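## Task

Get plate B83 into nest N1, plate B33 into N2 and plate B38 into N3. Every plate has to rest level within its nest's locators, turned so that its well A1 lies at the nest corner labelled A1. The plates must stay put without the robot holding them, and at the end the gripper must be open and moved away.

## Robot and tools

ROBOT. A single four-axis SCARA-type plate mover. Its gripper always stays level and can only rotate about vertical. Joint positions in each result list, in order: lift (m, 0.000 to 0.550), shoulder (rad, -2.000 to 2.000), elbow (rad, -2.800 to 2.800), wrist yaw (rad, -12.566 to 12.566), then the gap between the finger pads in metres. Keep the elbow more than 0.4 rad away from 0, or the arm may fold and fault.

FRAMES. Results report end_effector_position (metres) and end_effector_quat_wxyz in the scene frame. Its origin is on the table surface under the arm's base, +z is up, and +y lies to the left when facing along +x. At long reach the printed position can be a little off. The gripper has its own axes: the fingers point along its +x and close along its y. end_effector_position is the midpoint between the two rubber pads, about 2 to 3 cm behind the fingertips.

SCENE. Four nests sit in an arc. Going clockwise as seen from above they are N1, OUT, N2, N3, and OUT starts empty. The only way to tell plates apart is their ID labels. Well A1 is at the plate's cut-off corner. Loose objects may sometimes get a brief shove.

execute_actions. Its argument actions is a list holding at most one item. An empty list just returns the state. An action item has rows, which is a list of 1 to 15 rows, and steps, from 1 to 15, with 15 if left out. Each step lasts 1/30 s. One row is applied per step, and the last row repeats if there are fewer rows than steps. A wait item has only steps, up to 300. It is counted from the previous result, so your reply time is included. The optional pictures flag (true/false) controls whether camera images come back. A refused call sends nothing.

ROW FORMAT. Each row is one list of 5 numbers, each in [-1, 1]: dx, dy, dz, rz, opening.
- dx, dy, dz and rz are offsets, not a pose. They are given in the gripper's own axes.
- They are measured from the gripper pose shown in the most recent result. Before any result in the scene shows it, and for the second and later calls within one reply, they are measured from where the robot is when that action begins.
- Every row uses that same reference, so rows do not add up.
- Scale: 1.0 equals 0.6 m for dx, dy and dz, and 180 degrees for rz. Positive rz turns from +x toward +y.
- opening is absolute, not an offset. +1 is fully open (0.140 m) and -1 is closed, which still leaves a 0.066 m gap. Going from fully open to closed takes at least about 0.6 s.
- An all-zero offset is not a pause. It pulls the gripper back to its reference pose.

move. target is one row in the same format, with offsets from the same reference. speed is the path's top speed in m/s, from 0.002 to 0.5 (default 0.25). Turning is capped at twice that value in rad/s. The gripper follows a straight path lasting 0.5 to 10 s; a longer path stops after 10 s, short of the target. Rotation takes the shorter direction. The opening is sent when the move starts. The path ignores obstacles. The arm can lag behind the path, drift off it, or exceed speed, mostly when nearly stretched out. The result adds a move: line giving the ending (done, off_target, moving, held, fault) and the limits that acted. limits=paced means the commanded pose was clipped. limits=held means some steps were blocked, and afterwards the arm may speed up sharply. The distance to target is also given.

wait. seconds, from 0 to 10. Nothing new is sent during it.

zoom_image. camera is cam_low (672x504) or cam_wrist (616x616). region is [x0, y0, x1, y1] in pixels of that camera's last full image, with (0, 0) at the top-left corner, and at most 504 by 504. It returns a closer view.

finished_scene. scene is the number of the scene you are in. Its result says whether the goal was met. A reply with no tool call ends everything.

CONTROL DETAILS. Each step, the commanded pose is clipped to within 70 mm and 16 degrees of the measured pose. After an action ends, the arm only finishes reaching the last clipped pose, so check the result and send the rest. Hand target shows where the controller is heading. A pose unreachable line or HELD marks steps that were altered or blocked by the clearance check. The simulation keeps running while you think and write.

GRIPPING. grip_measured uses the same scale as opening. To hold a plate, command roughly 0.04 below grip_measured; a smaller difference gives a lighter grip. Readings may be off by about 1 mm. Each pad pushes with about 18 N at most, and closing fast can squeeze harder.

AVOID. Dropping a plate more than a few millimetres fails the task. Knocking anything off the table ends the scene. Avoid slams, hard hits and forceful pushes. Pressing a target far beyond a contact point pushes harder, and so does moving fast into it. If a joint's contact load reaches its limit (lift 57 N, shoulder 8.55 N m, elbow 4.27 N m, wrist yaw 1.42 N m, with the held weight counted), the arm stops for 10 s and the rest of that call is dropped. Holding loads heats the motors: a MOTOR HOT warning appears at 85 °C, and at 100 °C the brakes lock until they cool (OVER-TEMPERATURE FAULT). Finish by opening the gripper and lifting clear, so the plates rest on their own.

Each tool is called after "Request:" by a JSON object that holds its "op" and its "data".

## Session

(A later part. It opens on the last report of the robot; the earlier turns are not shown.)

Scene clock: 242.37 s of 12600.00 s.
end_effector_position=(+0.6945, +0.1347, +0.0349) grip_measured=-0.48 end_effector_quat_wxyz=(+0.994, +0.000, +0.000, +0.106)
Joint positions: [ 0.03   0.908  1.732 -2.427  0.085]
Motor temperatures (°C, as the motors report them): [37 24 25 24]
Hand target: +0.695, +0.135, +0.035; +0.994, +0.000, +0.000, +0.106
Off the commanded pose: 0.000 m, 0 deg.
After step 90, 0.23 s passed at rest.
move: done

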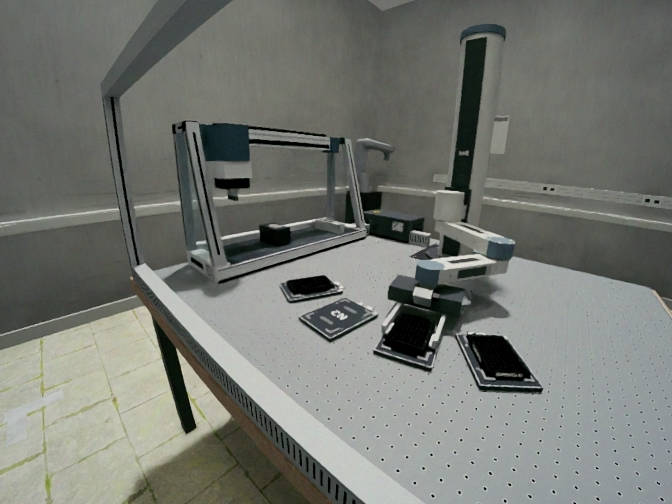

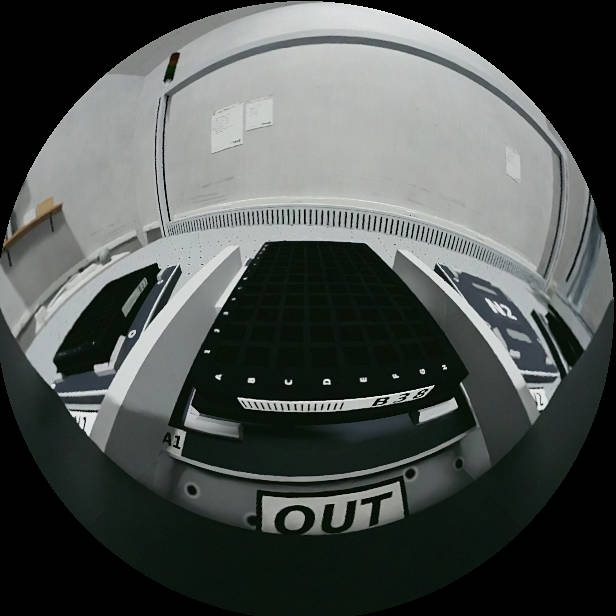

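Request:
{"op": "move", "data": {"target": [0.0, 0.0, -0.009, 0.0, -0.55], "speed": 0.02}}

Request:
{"op": "execute_actions", "data": {"actions": [{"rows": [[0, 0, 0, 0, 1.0]], "steps": 15}]}}

Scene clock: 248.30 s of 12600.00 s.
end_effector_position=(+0.6947, +0.1346, +0.0301) grip_measured=-0.49 end_effector_quat_wxyz=(+0.994, +0.000, +0.000, +0.106)
Joint positions: [ 0.025  0.907  1.732 -2.428  0.085]
Motor temperatures (°C, as the motors report them): [37 24 25 24]
Hand target: +0.695, +0.135, +0.030; +0.994, +0.000, +0.000, +0.106
Off the commanded pose: 0.001 m, 0 deg.
After step 90, 2.23 s passed at rest.
move: done

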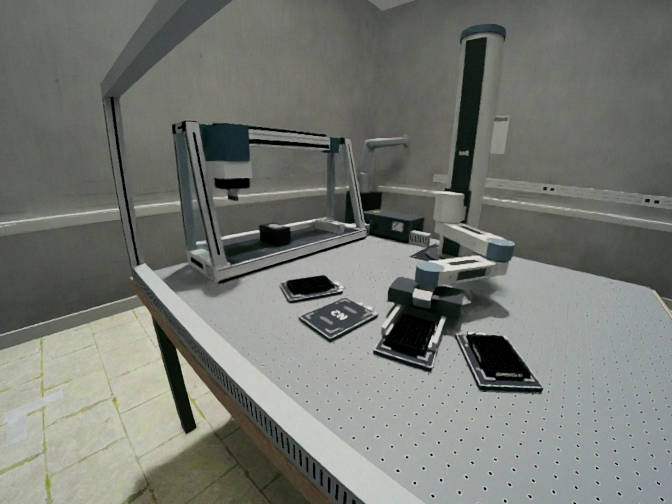

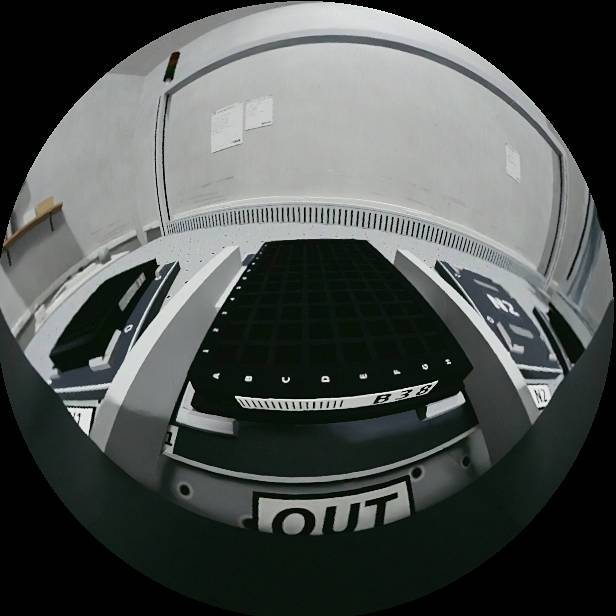

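Scene clock: 248.80 s of 12600.00 s.
end_effector_position=(+0.6947, +0.1346, +0.0301) grip_measured=+0.99 end_effector_quat_wxyz=(+0.994, +0.000, +0.000, +0.106)
Joint positions: [ 0.025  0.907  1.732 -2.428  0.14 ]
Motor temperatures (°C, as the motors report them): [37 24 25 24]
Hand target: +0.695, +0.135, +0.030; +0.994, +0.000, +0.000, +0.106
Off the commanded pose: 0.000 m, 0 deg.
Steps of this call (steps 1 to 15: all 15 steps of this action). Readings (end_effector_position):
1: (+0.6947, +0.1346, +0.0300)
2: (+0.6947, +0.1346, +0.0302)
4: (+0.6947, +0.1346, +0.0301)
8: (+0.6947, +0.1346, +0.0301)
15: the state above

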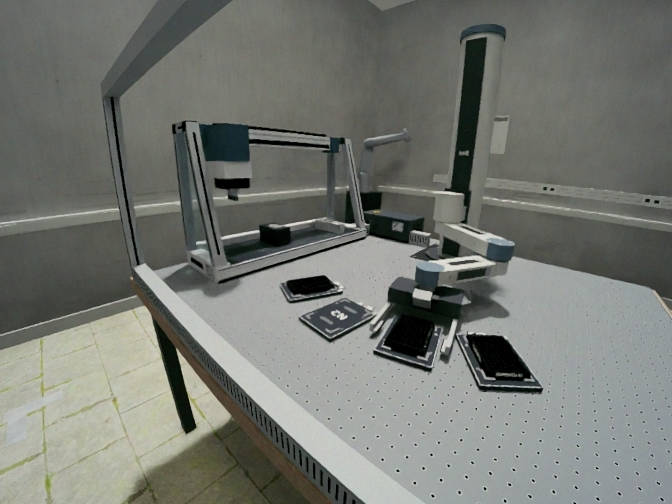

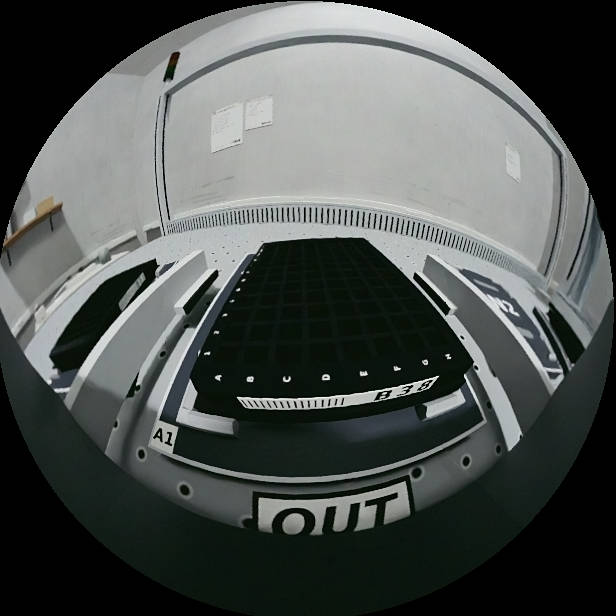

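B38 is parked in OUT. Now lift clear and go to N3.

Request:
{"op": "move", "data": {"target": [0.0, 0.0, 0.083, 0.0, 1.0], "speed": 0.1}}

Request:
{"op": "move", "data": {"target": [-0.147, -0.580, 0.0, -0.211, 1.0], "speed": 0.25}}

Scene clock: 261.53 s of 12600.00 s.
end_effector_position=(+0.6947, +0.1346, +0.0800) grip_measured=+0.99 end_effector_quat_wxyz=(+0.994, +0.000, +0.000, +0.106)
Joint positions: [ 0.075  0.907  1.732 -2.428  0.14 ]
Motor temperatures (°C, as the motors report them): [37 24 25 24]
Hand target: +0.695, +0.135, +0.080; +0.994, +0.000, +0.000, +0.106
Off the commanded pose: 0.000 m, 0 deg.
After step 90, 8.93 s passed at rest.
move: done

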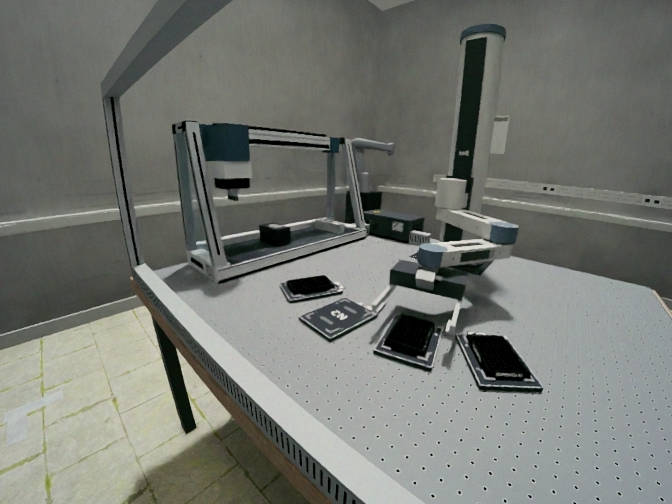

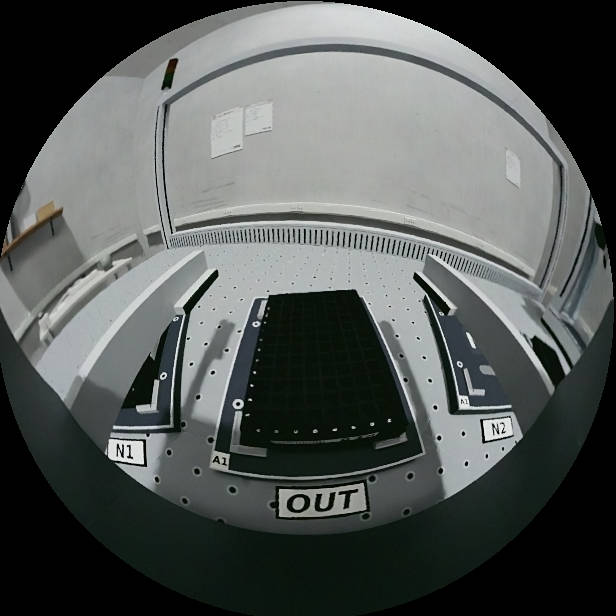

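Scene clock: 263.37 s of 12600.00 s.
end_effector_position=(+0.6814, -0.2243, +0.0800) grip_measured=+0.99 end_effector_quat_wxyz=(+0.975, +0.000, +0.000, -0.224)
Joint positions: [ 0.075  0.188  1.837 -2.477  0.14 ]
Motor temperatures (°C, as the motors report them): [37 24 25 24]
Hand target: +0.682, -0.224, +0.080; +0.975, +0.000, +0.000, -0.224
Off the commanded pose: 0.000 m, 0 deg.
move: done

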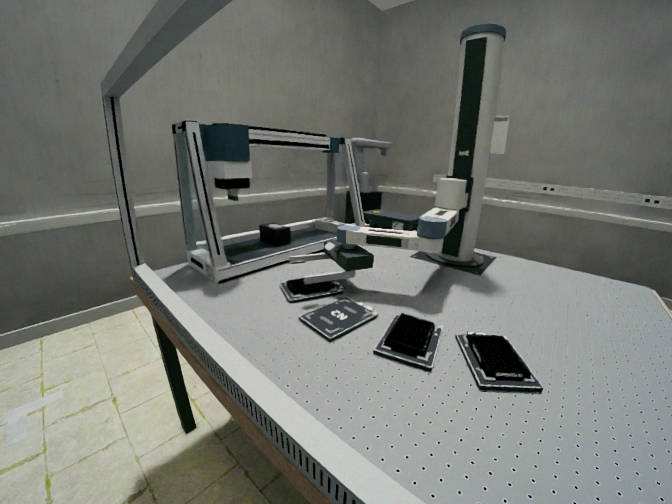

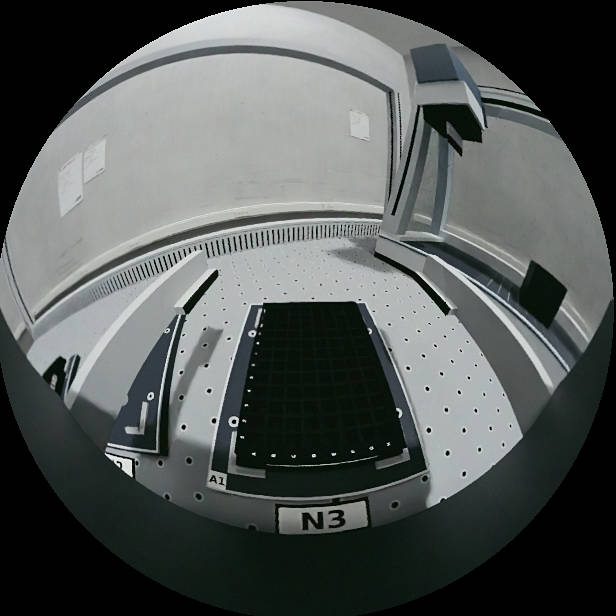

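Request:
{"op": "move", "data": {"target": [-0.022, 0.0, -0.085, 0.0, 1.0], "speed": 0.06}}

Scene clock: 269.47 s of 12600.00 s.
end_effector_position=(+0.6696, -0.2186, +0.0289) grip_measured=+0.99 end_effector_quat_wxyz=(+0.975, +0.000, +0.000, -0.224)
Joint positions: [ 0.024  0.225  1.755 -2.433  0.14 ]
Motor temperatures (°C, as the motors report them): [37 24 25 24]
Hand target: +0.670, -0.219, +0.029; +0.975, +0.000, +0.000, -0.224
Off the commanded pose: 0.000 m, 0 deg.
After step 90, 1.93 s passed at rest.
move: done

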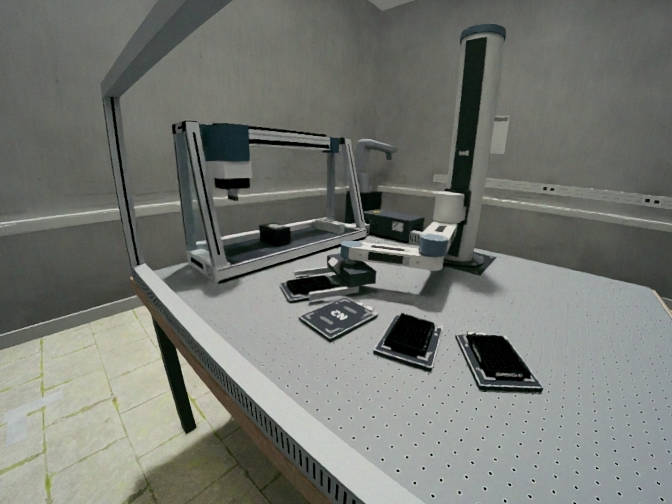

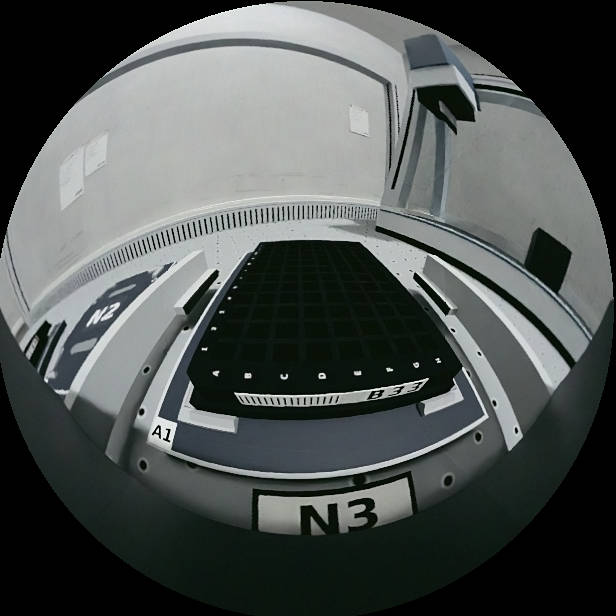

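B33 confirmed in N3. Grip it.

Request:
{"op": "execute_actions", "data": {"actions": [{"rows": [[0, 0, 0, 0, -0.55]], "steps": 15}], "pictures": false}}

Request:
{"op": "execute_actions", "data": {"actions": [{"rows": [[0, 0, 0, 0, -0.55]], "steps": 8}], "pictures": false}}

Scene clock: 275.97 s of 12600.00 s.
end_effector_position=(+0.6709, -0.2166, +0.0289) grip_measured=-0.47 end_effector_quat_wxyz=(+0.976, +0.000, +0.000, -0.219)
Joint positions: [ 0.024  0.227  1.758 -2.427  0.085]
Motor temperatures (°C, as the motors report them): [37 24 26 24]
Hand target: +0.670, -0.219, +0.029; +0.975, +0.000, +0.000, -0.224
Off the commanded pose: 0.002 m, 1 deg.
Steps of this call (steps 1 to 90: nothing new was sent; then 3.00 s passed at rest; steps 91 to 105: all 15 steps of this action). Readings (end_effector_position):
91: (+0.6696, -0.2186, +0.0289)
92: (+0.6696, -0.2186, +0.0289)
94: (+0.6696, -0.2186, +0.0289)
98: (+0.6696, -0.2186, +0.0289)
105: the state above

Scene clock: 276.23 s of 12600.00 s.
end_effector_position=(+0.6711, -0.2164, +0.0289) grip_measured=-0.48 end_effector_quat_wxyz=(+0.976, +0.000, +0.000, -0.219)
Joint positions: [ 0.024  0.227  1.758 -2.426  0.085]
Motor temperatures (°C, as the motors report them): [37 24 26 24]
Hand target: +0.671, -0.217, +0.029; +0.976, +0.000, +0.000, -0.219
Off the commanded pose: 0.000 m, 0 deg.
Steps of this call (steps 1 to 8: all 8 steps of this action). Readings (end_effector_position):
1: (+0.6710, -0.2165, +0.0289)
2: (+0.6713, -0.2160, +0.0289)
4: (+0.6711, -0.2163, +0.0289)
8: the state above

Request:
{"op": "move", "data": {"target": [0.0, 0.0, 0.085, 0.0, -0.55], "speed": 0.08}}

Request:
{"op": "move", "data": {"target": [-0.0264, 0.3015, 0.0, 0.103, -0.55], "speed": 0.15}}

Scene clock: 286.70 s of 12600.00 s.
end_effector_position=(+0.6711, -0.2163, +0.0799) grip_measured=-0.48 end_effector_quat_wxyz=(+0.976, +0.000, +0.000, -0.219)
Joint positions: [ 0.075  0.227  1.758 -2.426  0.085]
Motor temperatures (°C, as the motors report them): [37 24 26 24]
Hand target: +0.671, -0.216, +0.080; +0.976, +0.000, +0.000, -0.219
Off the commanded pose: 0.000 m, 0 deg.
After step 90, 6.53 s passed at rest.
move: done

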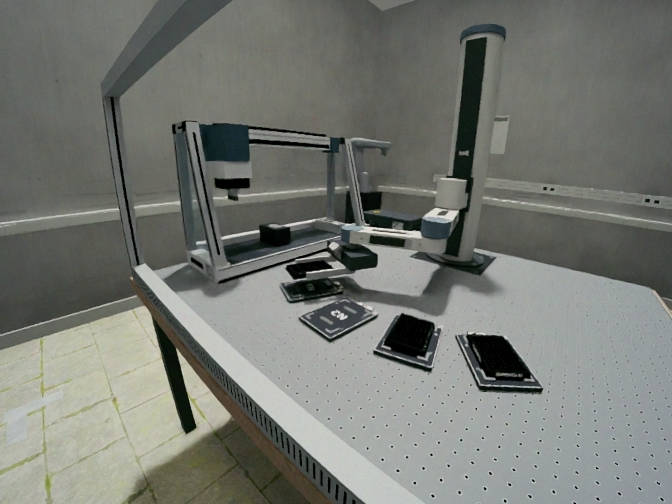

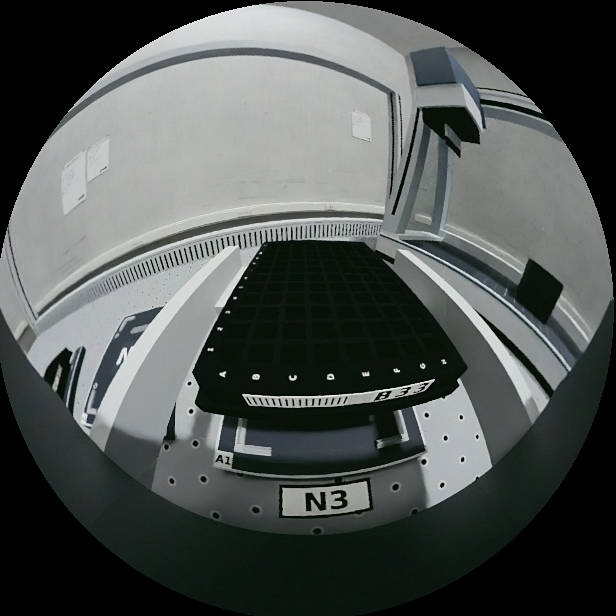

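Scene clock: 288.20 s of 12600.00 s.
end_effector_position=(+0.7341, -0.0458, +0.0799) grip_measured=-0.48 end_effector_quat_wxyz=(+0.998, +0.000, +0.000, -0.058)
Joint positions: [ 0.075  0.503  1.883 -2.503  0.085]
Motor temperatures (°C, as the motors report them): [37 24 26 24]
Hand target: +0.734, -0.046, +0.080; +0.998, +0.000, +0.000, -0.059
Off the commanded pose: 0.000 m, 0 deg.
move: done

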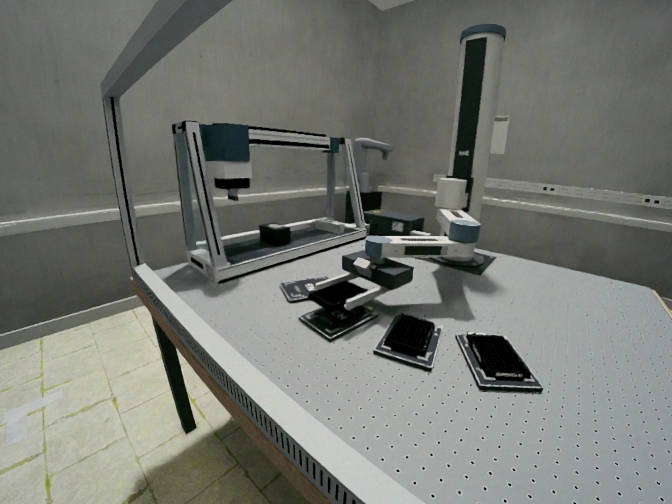

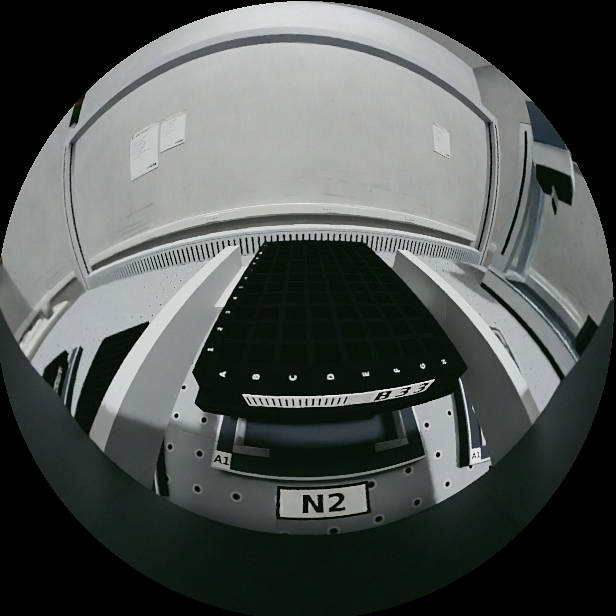

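Aligned with N2. Lowering.

Request:
{"op": "move", "data": {"target": [0.0, 0.0, -0.083, 0.0, -0.55], "speed": 0.05}}

Scene clock: 293.33 s of 12600.00 s.
end_effector_position=(+0.7341, -0.0457, +0.0303) grip_measured=-0.48 end_effector_quat_wxyz=(+0.998, +0.000, +0.000, -0.058)
Joint positions: [ 0.025  0.503  1.883 -2.503  0.085]
Motor temperatures (°C, as the motors report them): [37 24 26 24]
Hand target: +0.734, -0.046, +0.030; +0.998, +0.000, +0.000, -0.058
Off the commanded pose: 0.000 m, 0 deg.
After step 90, 0.90 s passed at rest.
move: done

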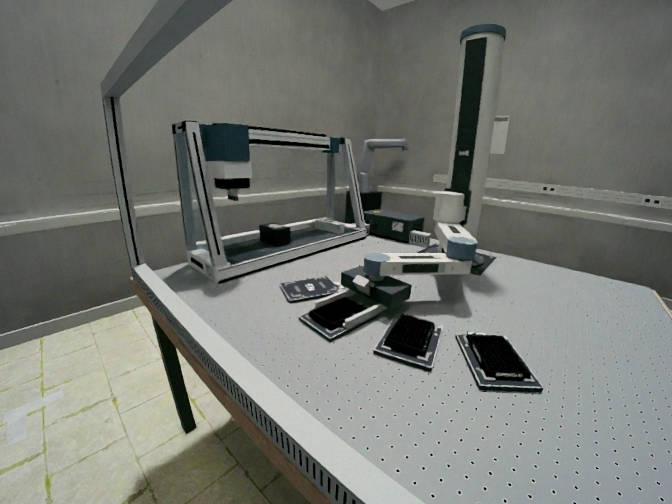

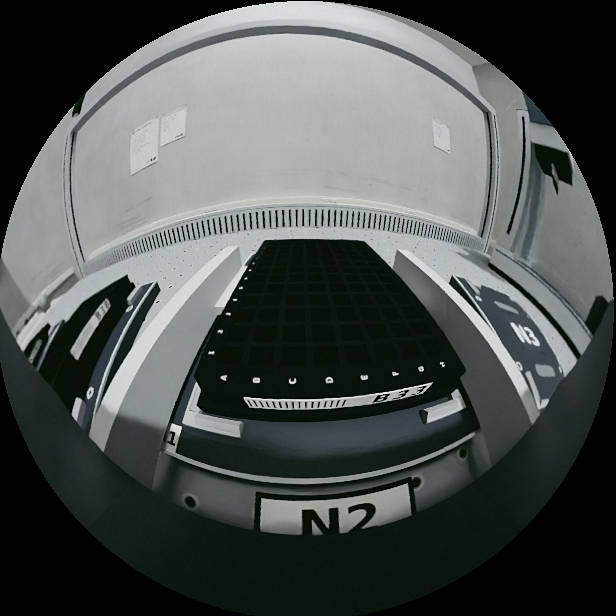

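Request:
{"op": "execute_actions", "data": {"actions": [{"rows": [[0, 0, 0, 0, 1.0]], "steps": 15}], "pictures": false}}

Request:
{"op": "move", "data": {"target": [0.0, 0.0, 0.083, 0.0, 1.0], "speed": 0.1}}

Request:
{"op": "move", "data": {"target": [-0.100, 0.291, 0.0, 0.1045, 1.0], "speed": 0.2}}

Scene clock: 302.67 s of 12600.00 s.
end_effector_position=(+0.7341, -0.0457, +0.0303) grip_measured=+0.99 end_effector_quat_wxyz=(+0.998, +0.000, +0.000, -0.058)
Joint positions: [ 0.025  0.504  1.883 -2.503  0.14 ]
Motor temperatures (°C, as the motors report them): [37 24 25 24]
Hand target: +0.734, -0.046, +0.030; +0.998, +0.000, +0.000, -0.058
Off the commanded pose: 0.000 m, 0 deg.
Steps of this call (steps 1 to 90: nothing new was sent; then 5.83 s passed at rest; steps 91 to 105: all 15 steps of this action). Readings (end_effector_position):
91: (+0.7341, -0.0457, +0.0303)
92: (+0.7341, -0.0457, +0.0303)
94: (+0.7341, -0.0457, +0.0303)
98: (+0.7341, -0.0457, +0.0303)
105: the state above

Scene clock: 303.70 s of 12600.00 s.
end_effector_position=(+0.7341, -0.0457, +0.0802) grip_measured=+0.99 end_effector_quat_wxyz=(+0.998, +0.000, +0.000, -0.058)
Joint positions: [ 0.075  0.504  1.883 -2.503  0.14 ]
Motor temperatures (°C, as the motors report them): [37 24 25 24]
Hand target: +0.734, -0.046, +0.080; +0.998, +0.000, +0.000, -0.058
Off the commanded pose: 0.000 m, 0 deg.
move: done

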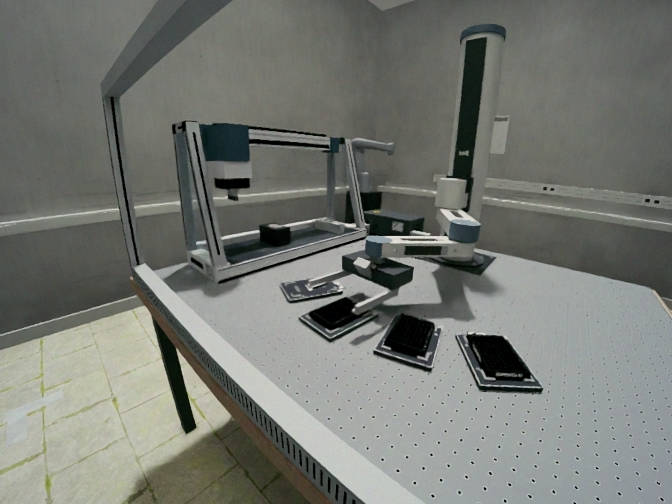

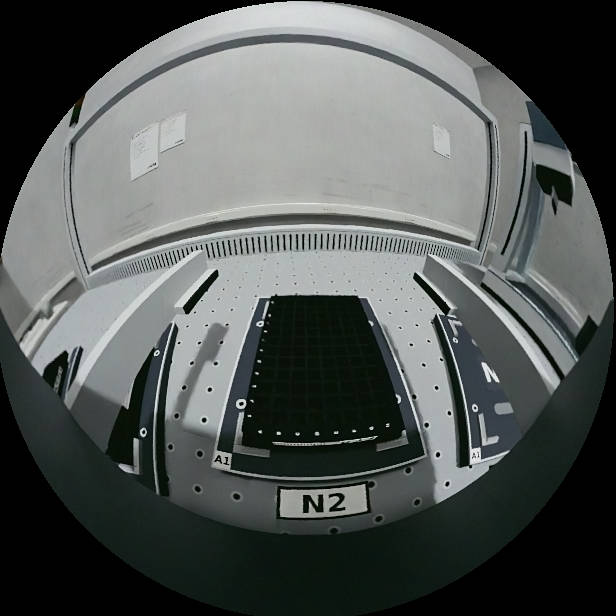

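Scene clock: 304.97 s of 12600.00 s.
end_effector_position=(+0.6949, +0.1350, +0.0802) grip_measured=+0.99 end_effector_quat_wxyz=(+0.994, +0.000, +0.000, +0.106)
Joint positions: [ 0.075  0.907  1.734 -2.429  0.14 ]
Motor temperatures (°C, as the motors report them): [37 24 25 24]
Hand target: +0.695, +0.135, +0.080; +0.994, +0.000, +0.000, +0.106
Off the commanded pose: 0.000 m, 0 deg.
move: done

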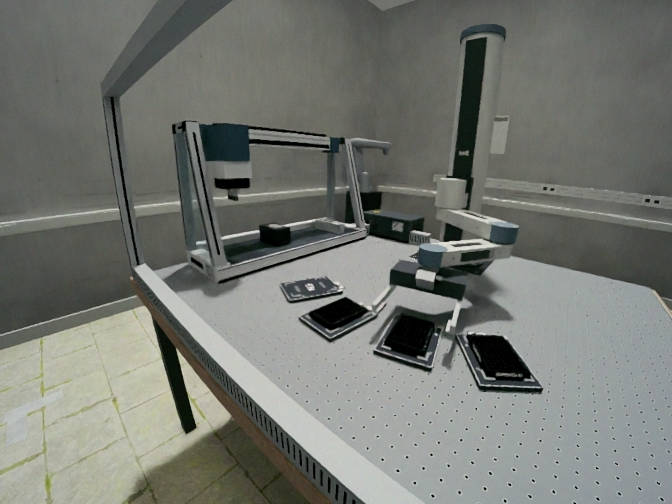

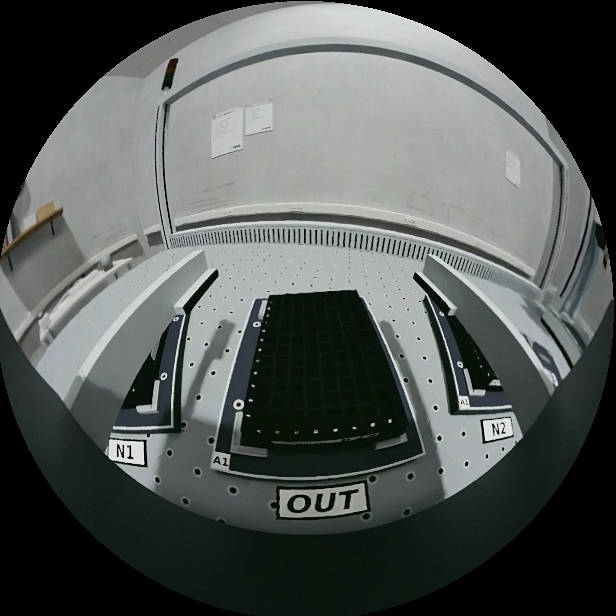

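B33 sits in N2. Now pick B38 from OUT.

Request:
{"op": "move", "data": {"target": [0.0, 0.0, -0.0855, 0.0, 1.0], "speed": 0.06}}

Request:
{"op": "execute_actions", "data": {"actions": [{"rows": [[0, 0, 0, 0, -0.55]], "steps": 15}], "pictures": false}}

Request:
{"op": "execute_actions", "data": {"actions": [{"rows": [[0, 0, 0, 0, -0.55]], "steps": 8}], "pictures": false}}

Scene clock: 312.13 s of 12600.00 s.
end_effector_position=(+0.6949, +0.1349, +0.0288) grip_measured=+0.99 end_effector_quat_wxyz=(+0.994, +0.000, +0.000, +0.106)
Joint positions: [ 0.024  0.907  1.734 -2.429  0.14 ]
Motor temperatures (°C, as the motors report them): [37 24 25 24]
Hand target: +0.695, +0.135, +0.029; +0.994, +0.000, +0.000, +0.106
Off the commanded pose: 0.000 m, 0 deg.
After step 90, 3.03 s passed at rest.
move: done

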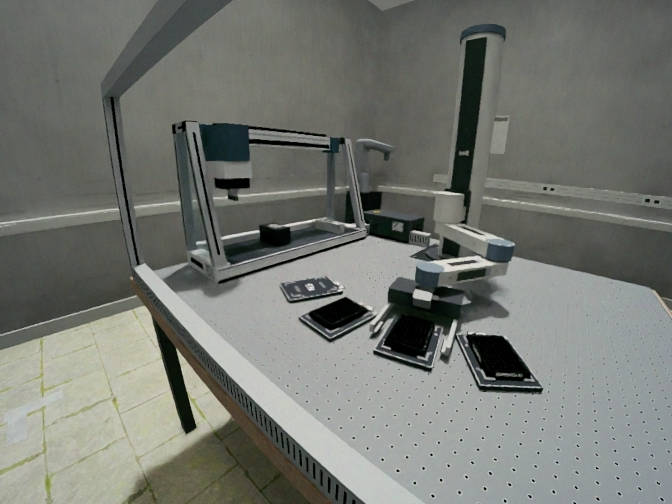

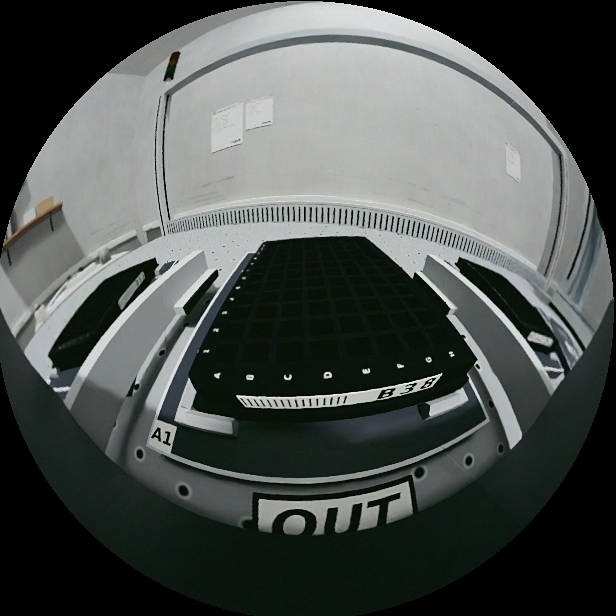

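Scene clock: 312.63 s of 12600.00 s.
end_effector_position=(+0.6949, +0.1350, +0.0288) grip_measured=-0.55 end_effector_quat_wxyz=(+0.994, +0.000, +0.000, +0.106)
Joint positions: [ 0.024  0.907  1.734 -2.429  0.083]
Motor temperatures (°C, as the motors report them): [37 24 25 24]
Hand target: +0.695, +0.135, +0.029; +0.994, +0.000, +0.000, +0.106
Off the commanded pose: 0.000 m, 0 deg.
Steps of this call (steps 1 to 15: all 15 steps of this action). Readings (end_effector_position):
1: (+0.6949, +0.1349, +0.0288)
2: (+0.6949, +0.1349, +0.0288)
4: (+0.6949, +0.1349, +0.0288)
8: (+0.6949, +0.1349, +0.0288)
15: the state above

Scene clock: 312.90 s of 12600.00 s.
end_effector_position=(+0.6949, +0.1350, +0.0288) grip_measured=-0.55 end_effector_quat_wxyz=(+0.994, +0.000, +0.000, +0.106)
Joint positions: [ 0.024  0.907  1.734 -2.429  0.083]
Motor temperatures (°C, as the motors report them): [37 24 25 24]
Hand target: +0.695, +0.135, +0.029; +0.994, +0.000, +0.000, +0.106
Off the commanded pose: 0.000 m, 0 deg.
Steps of this call (steps 1 to 8: all 8 steps of this action). Readings (end_effector_position):
1: (+0.6949, +0.1350, +0.0288)
2: (+0.6949, +0.1350, +0.0288)
4: (+0.6949, +0.1350, +0.0288)
8: the state above

The fingers reached the commanded opening (83 mm), so the grip is light. I'll tighten it.

Request:
{"op": "execute_actions", "data": {"actions": [{"rows": [[0, 0, 0, 0, -0.63]], "steps": 12}]}}

Scene clock: 320.73 s of 12600.00 s.
end_effector_position=(+0.6949, +0.1350, +0.0288) grip_measured=-0.63 end_effector_quat_wxyz=(+0.994, +0.000, +0.000, +0.106)
Joint positions: [ 0.024  0.907  1.734 -2.429  0.08 ]
Motor temperatures (°C, as the motors report them): [37 24 25 24]
Hand target: +0.695, +0.135, +0.029; +0.994, +0.000, +0.000, +0.106
Off the commanded pose: 0.000 m, 0 deg.
Steps of this call (steps 1 to 90: nothing new was sent; then 4.43 s passed at rest; steps 91 to 102: all 12 steps of this action). Readings (end_effector_position):
91: (+0.6949, +0.1350, +0.0288)
92: (+0.6949, +0.1350, +0.0288)
94: (+0.6949, +0.1350, +0.0288)
98: (+0.6949, +0.1350, +0.0288)
102: the state above

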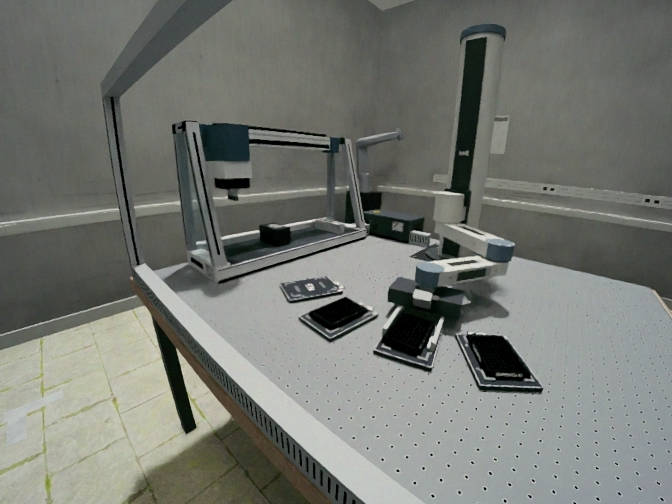

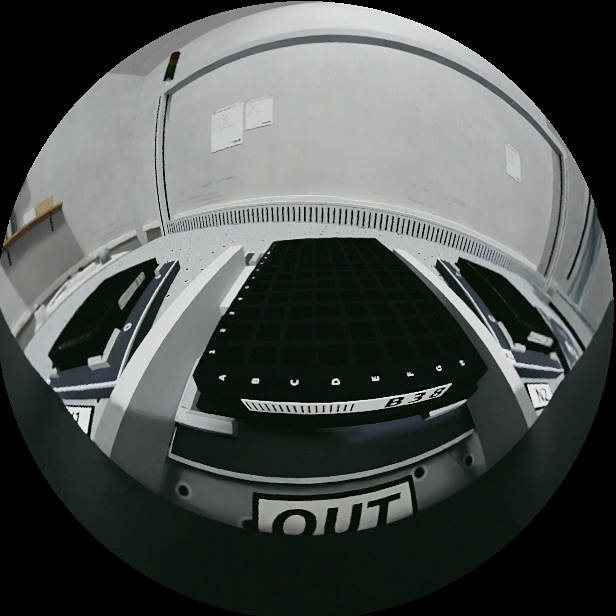

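The fingers aren't meeting resistance, so the plate may be riding up on a finger. I'll open and check.

Request:
{"op": "execute_actions", "data": {"actions": [{"rows": [[0, 0, 0, 0, 1.0]], "steps": 15}]}}

Scene clock: 326.57 s of 12600.00 s.
end_effector_position=(+0.6949, +0.1350, +0.0288) grip_measured=+0.94 end_effector_quat_wxyz=(+0.994, +0.000, +0.000, +0.106)
Joint positions: [ 0.024  0.907  1.734 -2.429  0.138]
Motor temperatures (°C, as the motors report them): [37 24 25 24]
Hand target: +0.695, +0.135, +0.029; +0.994, +0.000, +0.000, +0.106
Off the commanded pose: 0.000 m, 0 deg.
Steps of this call (steps 1 to 90: nothing new was sent; then 2.33 s passed at rest; steps 91 to 105: all 15 steps of this action). Readings (end_effector_position):
91: (+0.6949, +0.1350, +0.0288)
92: (+0.6949, +0.1350, +0.0288)
94: (+0.6949, +0.1350, +0.0288)
98: (+0.6949, +0.1350, +0.0288)
105: the state above

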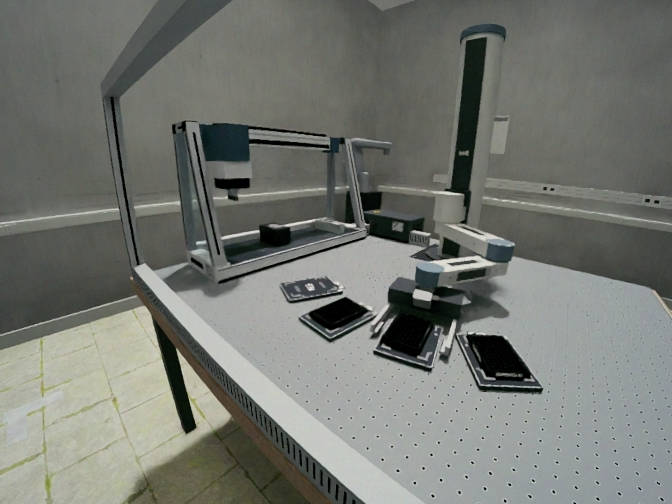

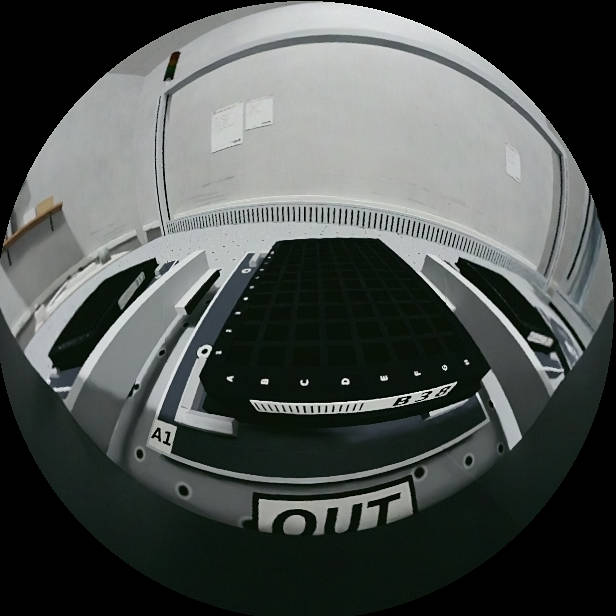

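The plate slid right and now rests on the right-hand locators. I'll shift right and a little higher, then regrasp.

Request:
{"op": "move", "data": {"target": [0.0, -0.014, 0.007, 0.0, 1.0], "speed": 0.03}}

Request:
{"op": "execute_actions", "data": {"actions": [{"rows": [[0, 0, 0, 0, -0.55]], "steps": 15}], "pictures": false}}

Request:
{"op": "execute_actions", "data": {"actions": [{"rows": [[0, 0, 0, 0, -0.55]], "steps": 8}]}}

Scene clock: 336.10 s of 12600.00 s.
end_effector_position=(+0.6966, +0.1267, +0.0330) grip_measured=+0.99 end_effector_quat_wxyz=(+0.994, +0.000, +0.000, +0.106)
Joint positions: [ 0.028  0.887  1.732 -2.407  0.14 ]
Motor temperatures (°C, as the motors report them): [37 24 25 24]
Hand target: +0.697, +0.127, +0.033; +0.994, +0.000, +0.000, +0.106
Off the commanded pose: 0.000 m, 0 deg.
After step 90, 5.83 s passed at rest.
move: done

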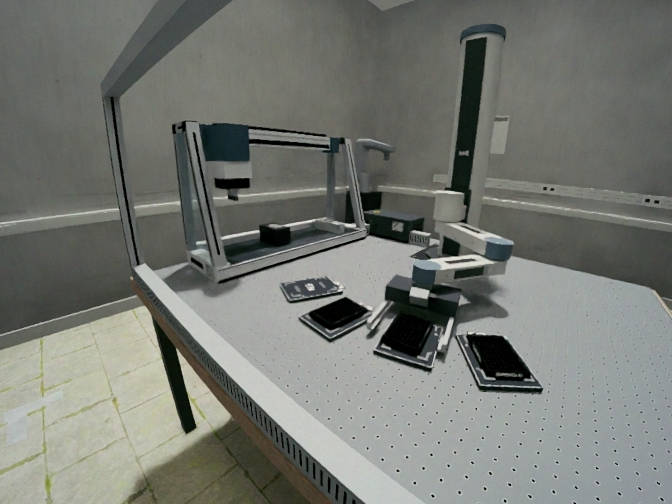

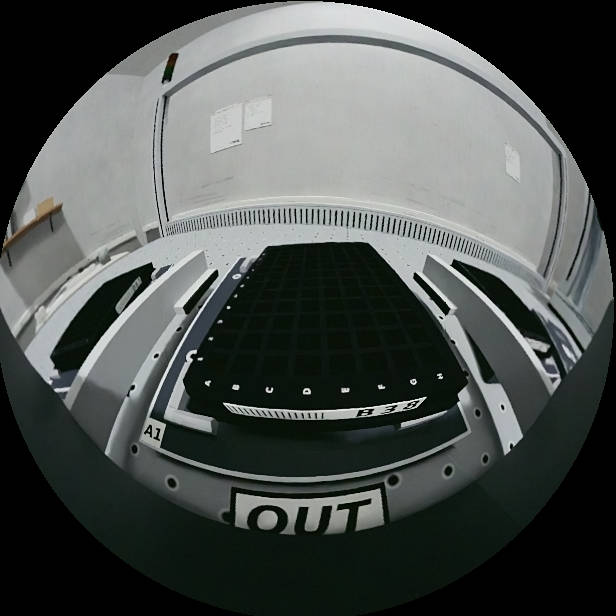

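Scene clock: 336.60 s of 12600.00 s.
end_effector_position=(+0.6965, +0.1302, +0.0332) grip_measured=-0.50 end_effector_quat_wxyz=(+0.994, +0.000, +0.000, +0.112)
Joint positions: [ 0.028  0.89   1.736 -2.401  0.084]
Motor temperatures (°C, as the motors report them): [37 24 26 24]
Hand target: +0.697, +0.127, +0.033; +0.994, +0.000, +0.000, +0.106
Off the commanded pose: 0.003 m, 1 deg.
Steps of this call (steps 1 to 15: all 15 steps of this action). Readings (end_effector_position):
1: (+0.6966, +0.1267, +0.0330)
2: (+0.6966, +0.1267, +0.0330)
4: (+0.6966, +0.1267, +0.0330)
8: (+0.6966, +0.1267, +0.0330)
15: the state above

Scene clock: 336.87 s of 12600.00 s.
end_effector_position=(+0.6965, +0.1306, +0.0333) grip_measured=-0.51 end_effector_quat_wxyz=(+0.994, +0.000, +0.000, +0.112)
Joint positions: [ 0.028  0.89   1.736 -2.402  0.084]
Motor temperatures (°C, as the motors report them): [37 24 26 24]
Hand target: +0.696, +0.130, +0.033; +0.994, +0.000, +0.000, +0.112
Off the commanded pose: 0.000 m, 0 deg.
Steps of this call (steps 1 to 8: all 8 steps of this action). Readings (end_effector_position):
1: (+0.6965, +0.1303, +0.0333)
2: (+0.6965, +0.1307, +0.0334)
4: (+0.6965, +0.1307, +0.0334)
8: the state above

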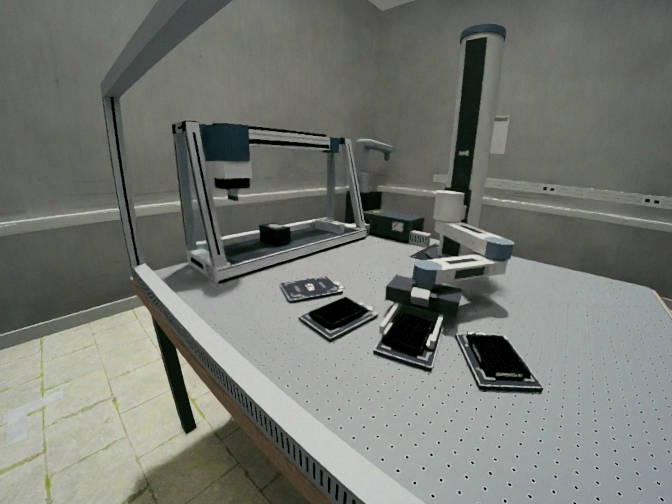

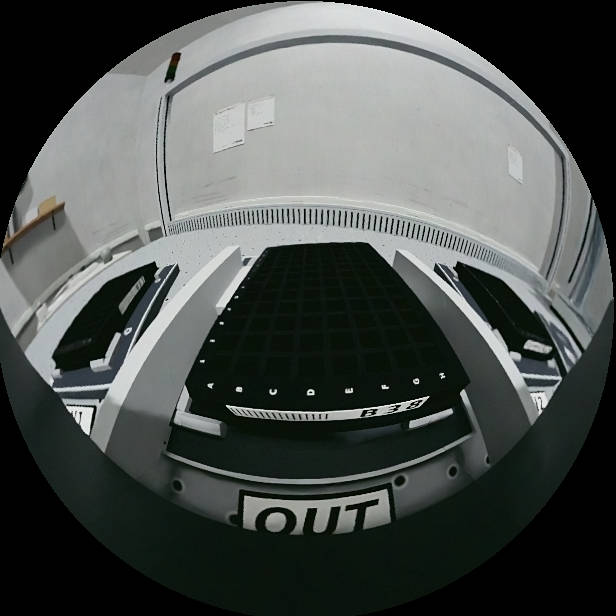

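Gripped firmly. Lift and carry to N3.

Request:
{"op": "move", "data": {"target": [0.0, 0.0, 0.08, 0.0, -0.57], "speed": 0.08}}

Request:
{"op": "move", "data": {"target": [-0.170, -0.554, 0.0, -0.212, -0.57], "speed": 0.2}}

Scene clock: 346.60 s of 12600.00 s.
end_effector_position=(+0.6965, +0.1307, +0.0814) grip_measured=-0.51 end_effector_quat_wxyz=(+0.994, +0.000, +0.000, +0.112)
Joint positions: [ 0.076  0.89   1.736 -2.402  0.084]
Motor temperatures (°C, as the motors report them): [37 24 26 24]
Hand target: +0.697, +0.131, +0.081; +0.994, +0.000, +0.000, +0.112
Off the commanded pose: 0.000 m, 0 deg.
After step 90, 5.87 s passed at rest.
move: done

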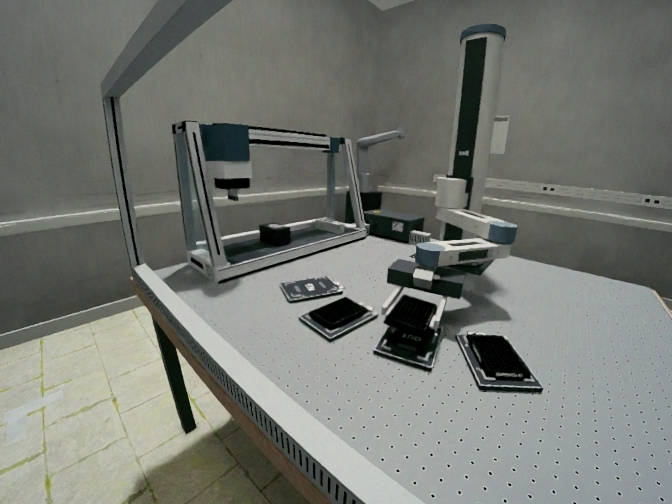

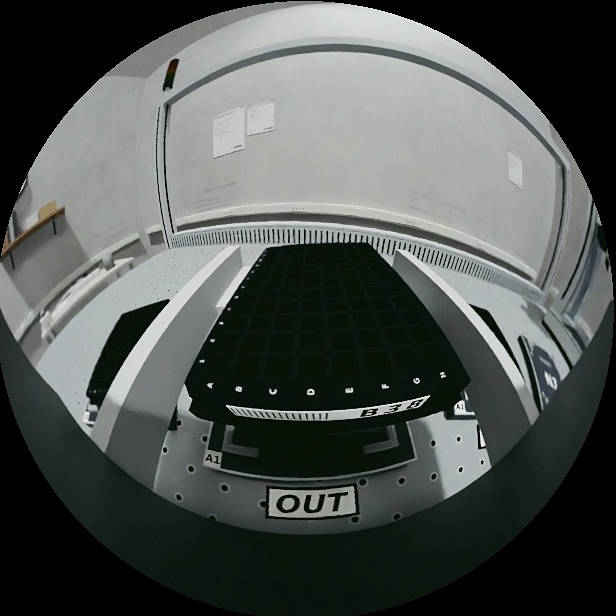

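Scene clock: 348.70 s of 12600.00 s.
end_effector_position=(+0.6710, -0.2162, +0.0814) grip_measured=-0.51 end_effector_quat_wxyz=(+0.976, +0.000, +0.000, -0.219)
Joint positions: [ 0.076  0.228  1.757 -2.427  0.084]
Motor temperatures (°C, as the motors report them): [37 24 26 24]
Hand target: +0.671, -0.216, +0.081; +0.976, +0.000, +0.000, -0.219
Off the commanded pose: 0.000 m, 0 deg.
move: done

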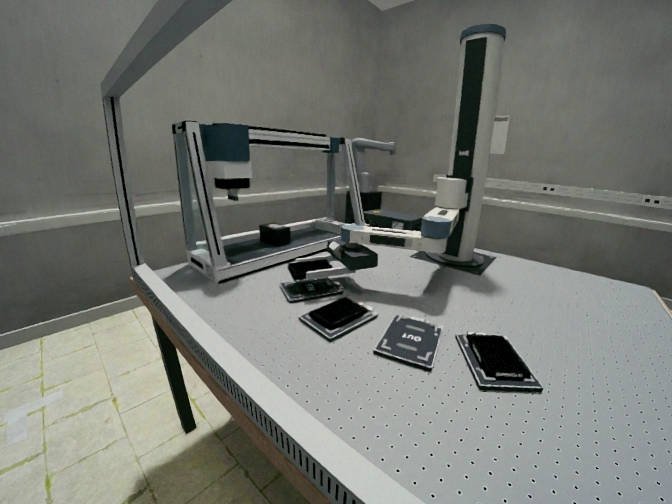

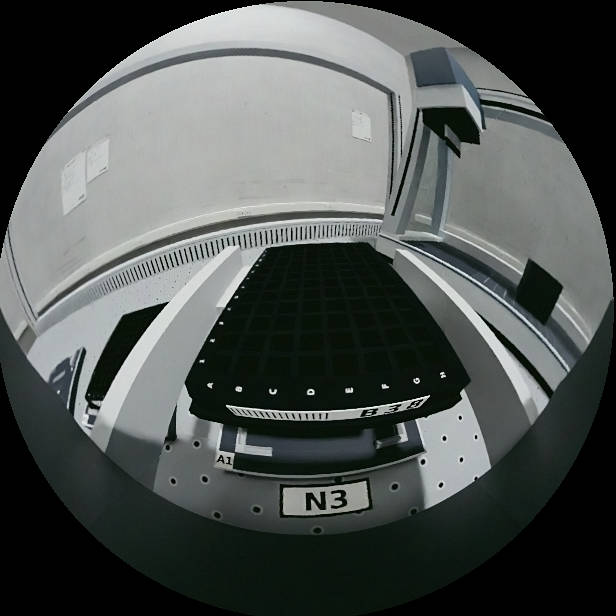

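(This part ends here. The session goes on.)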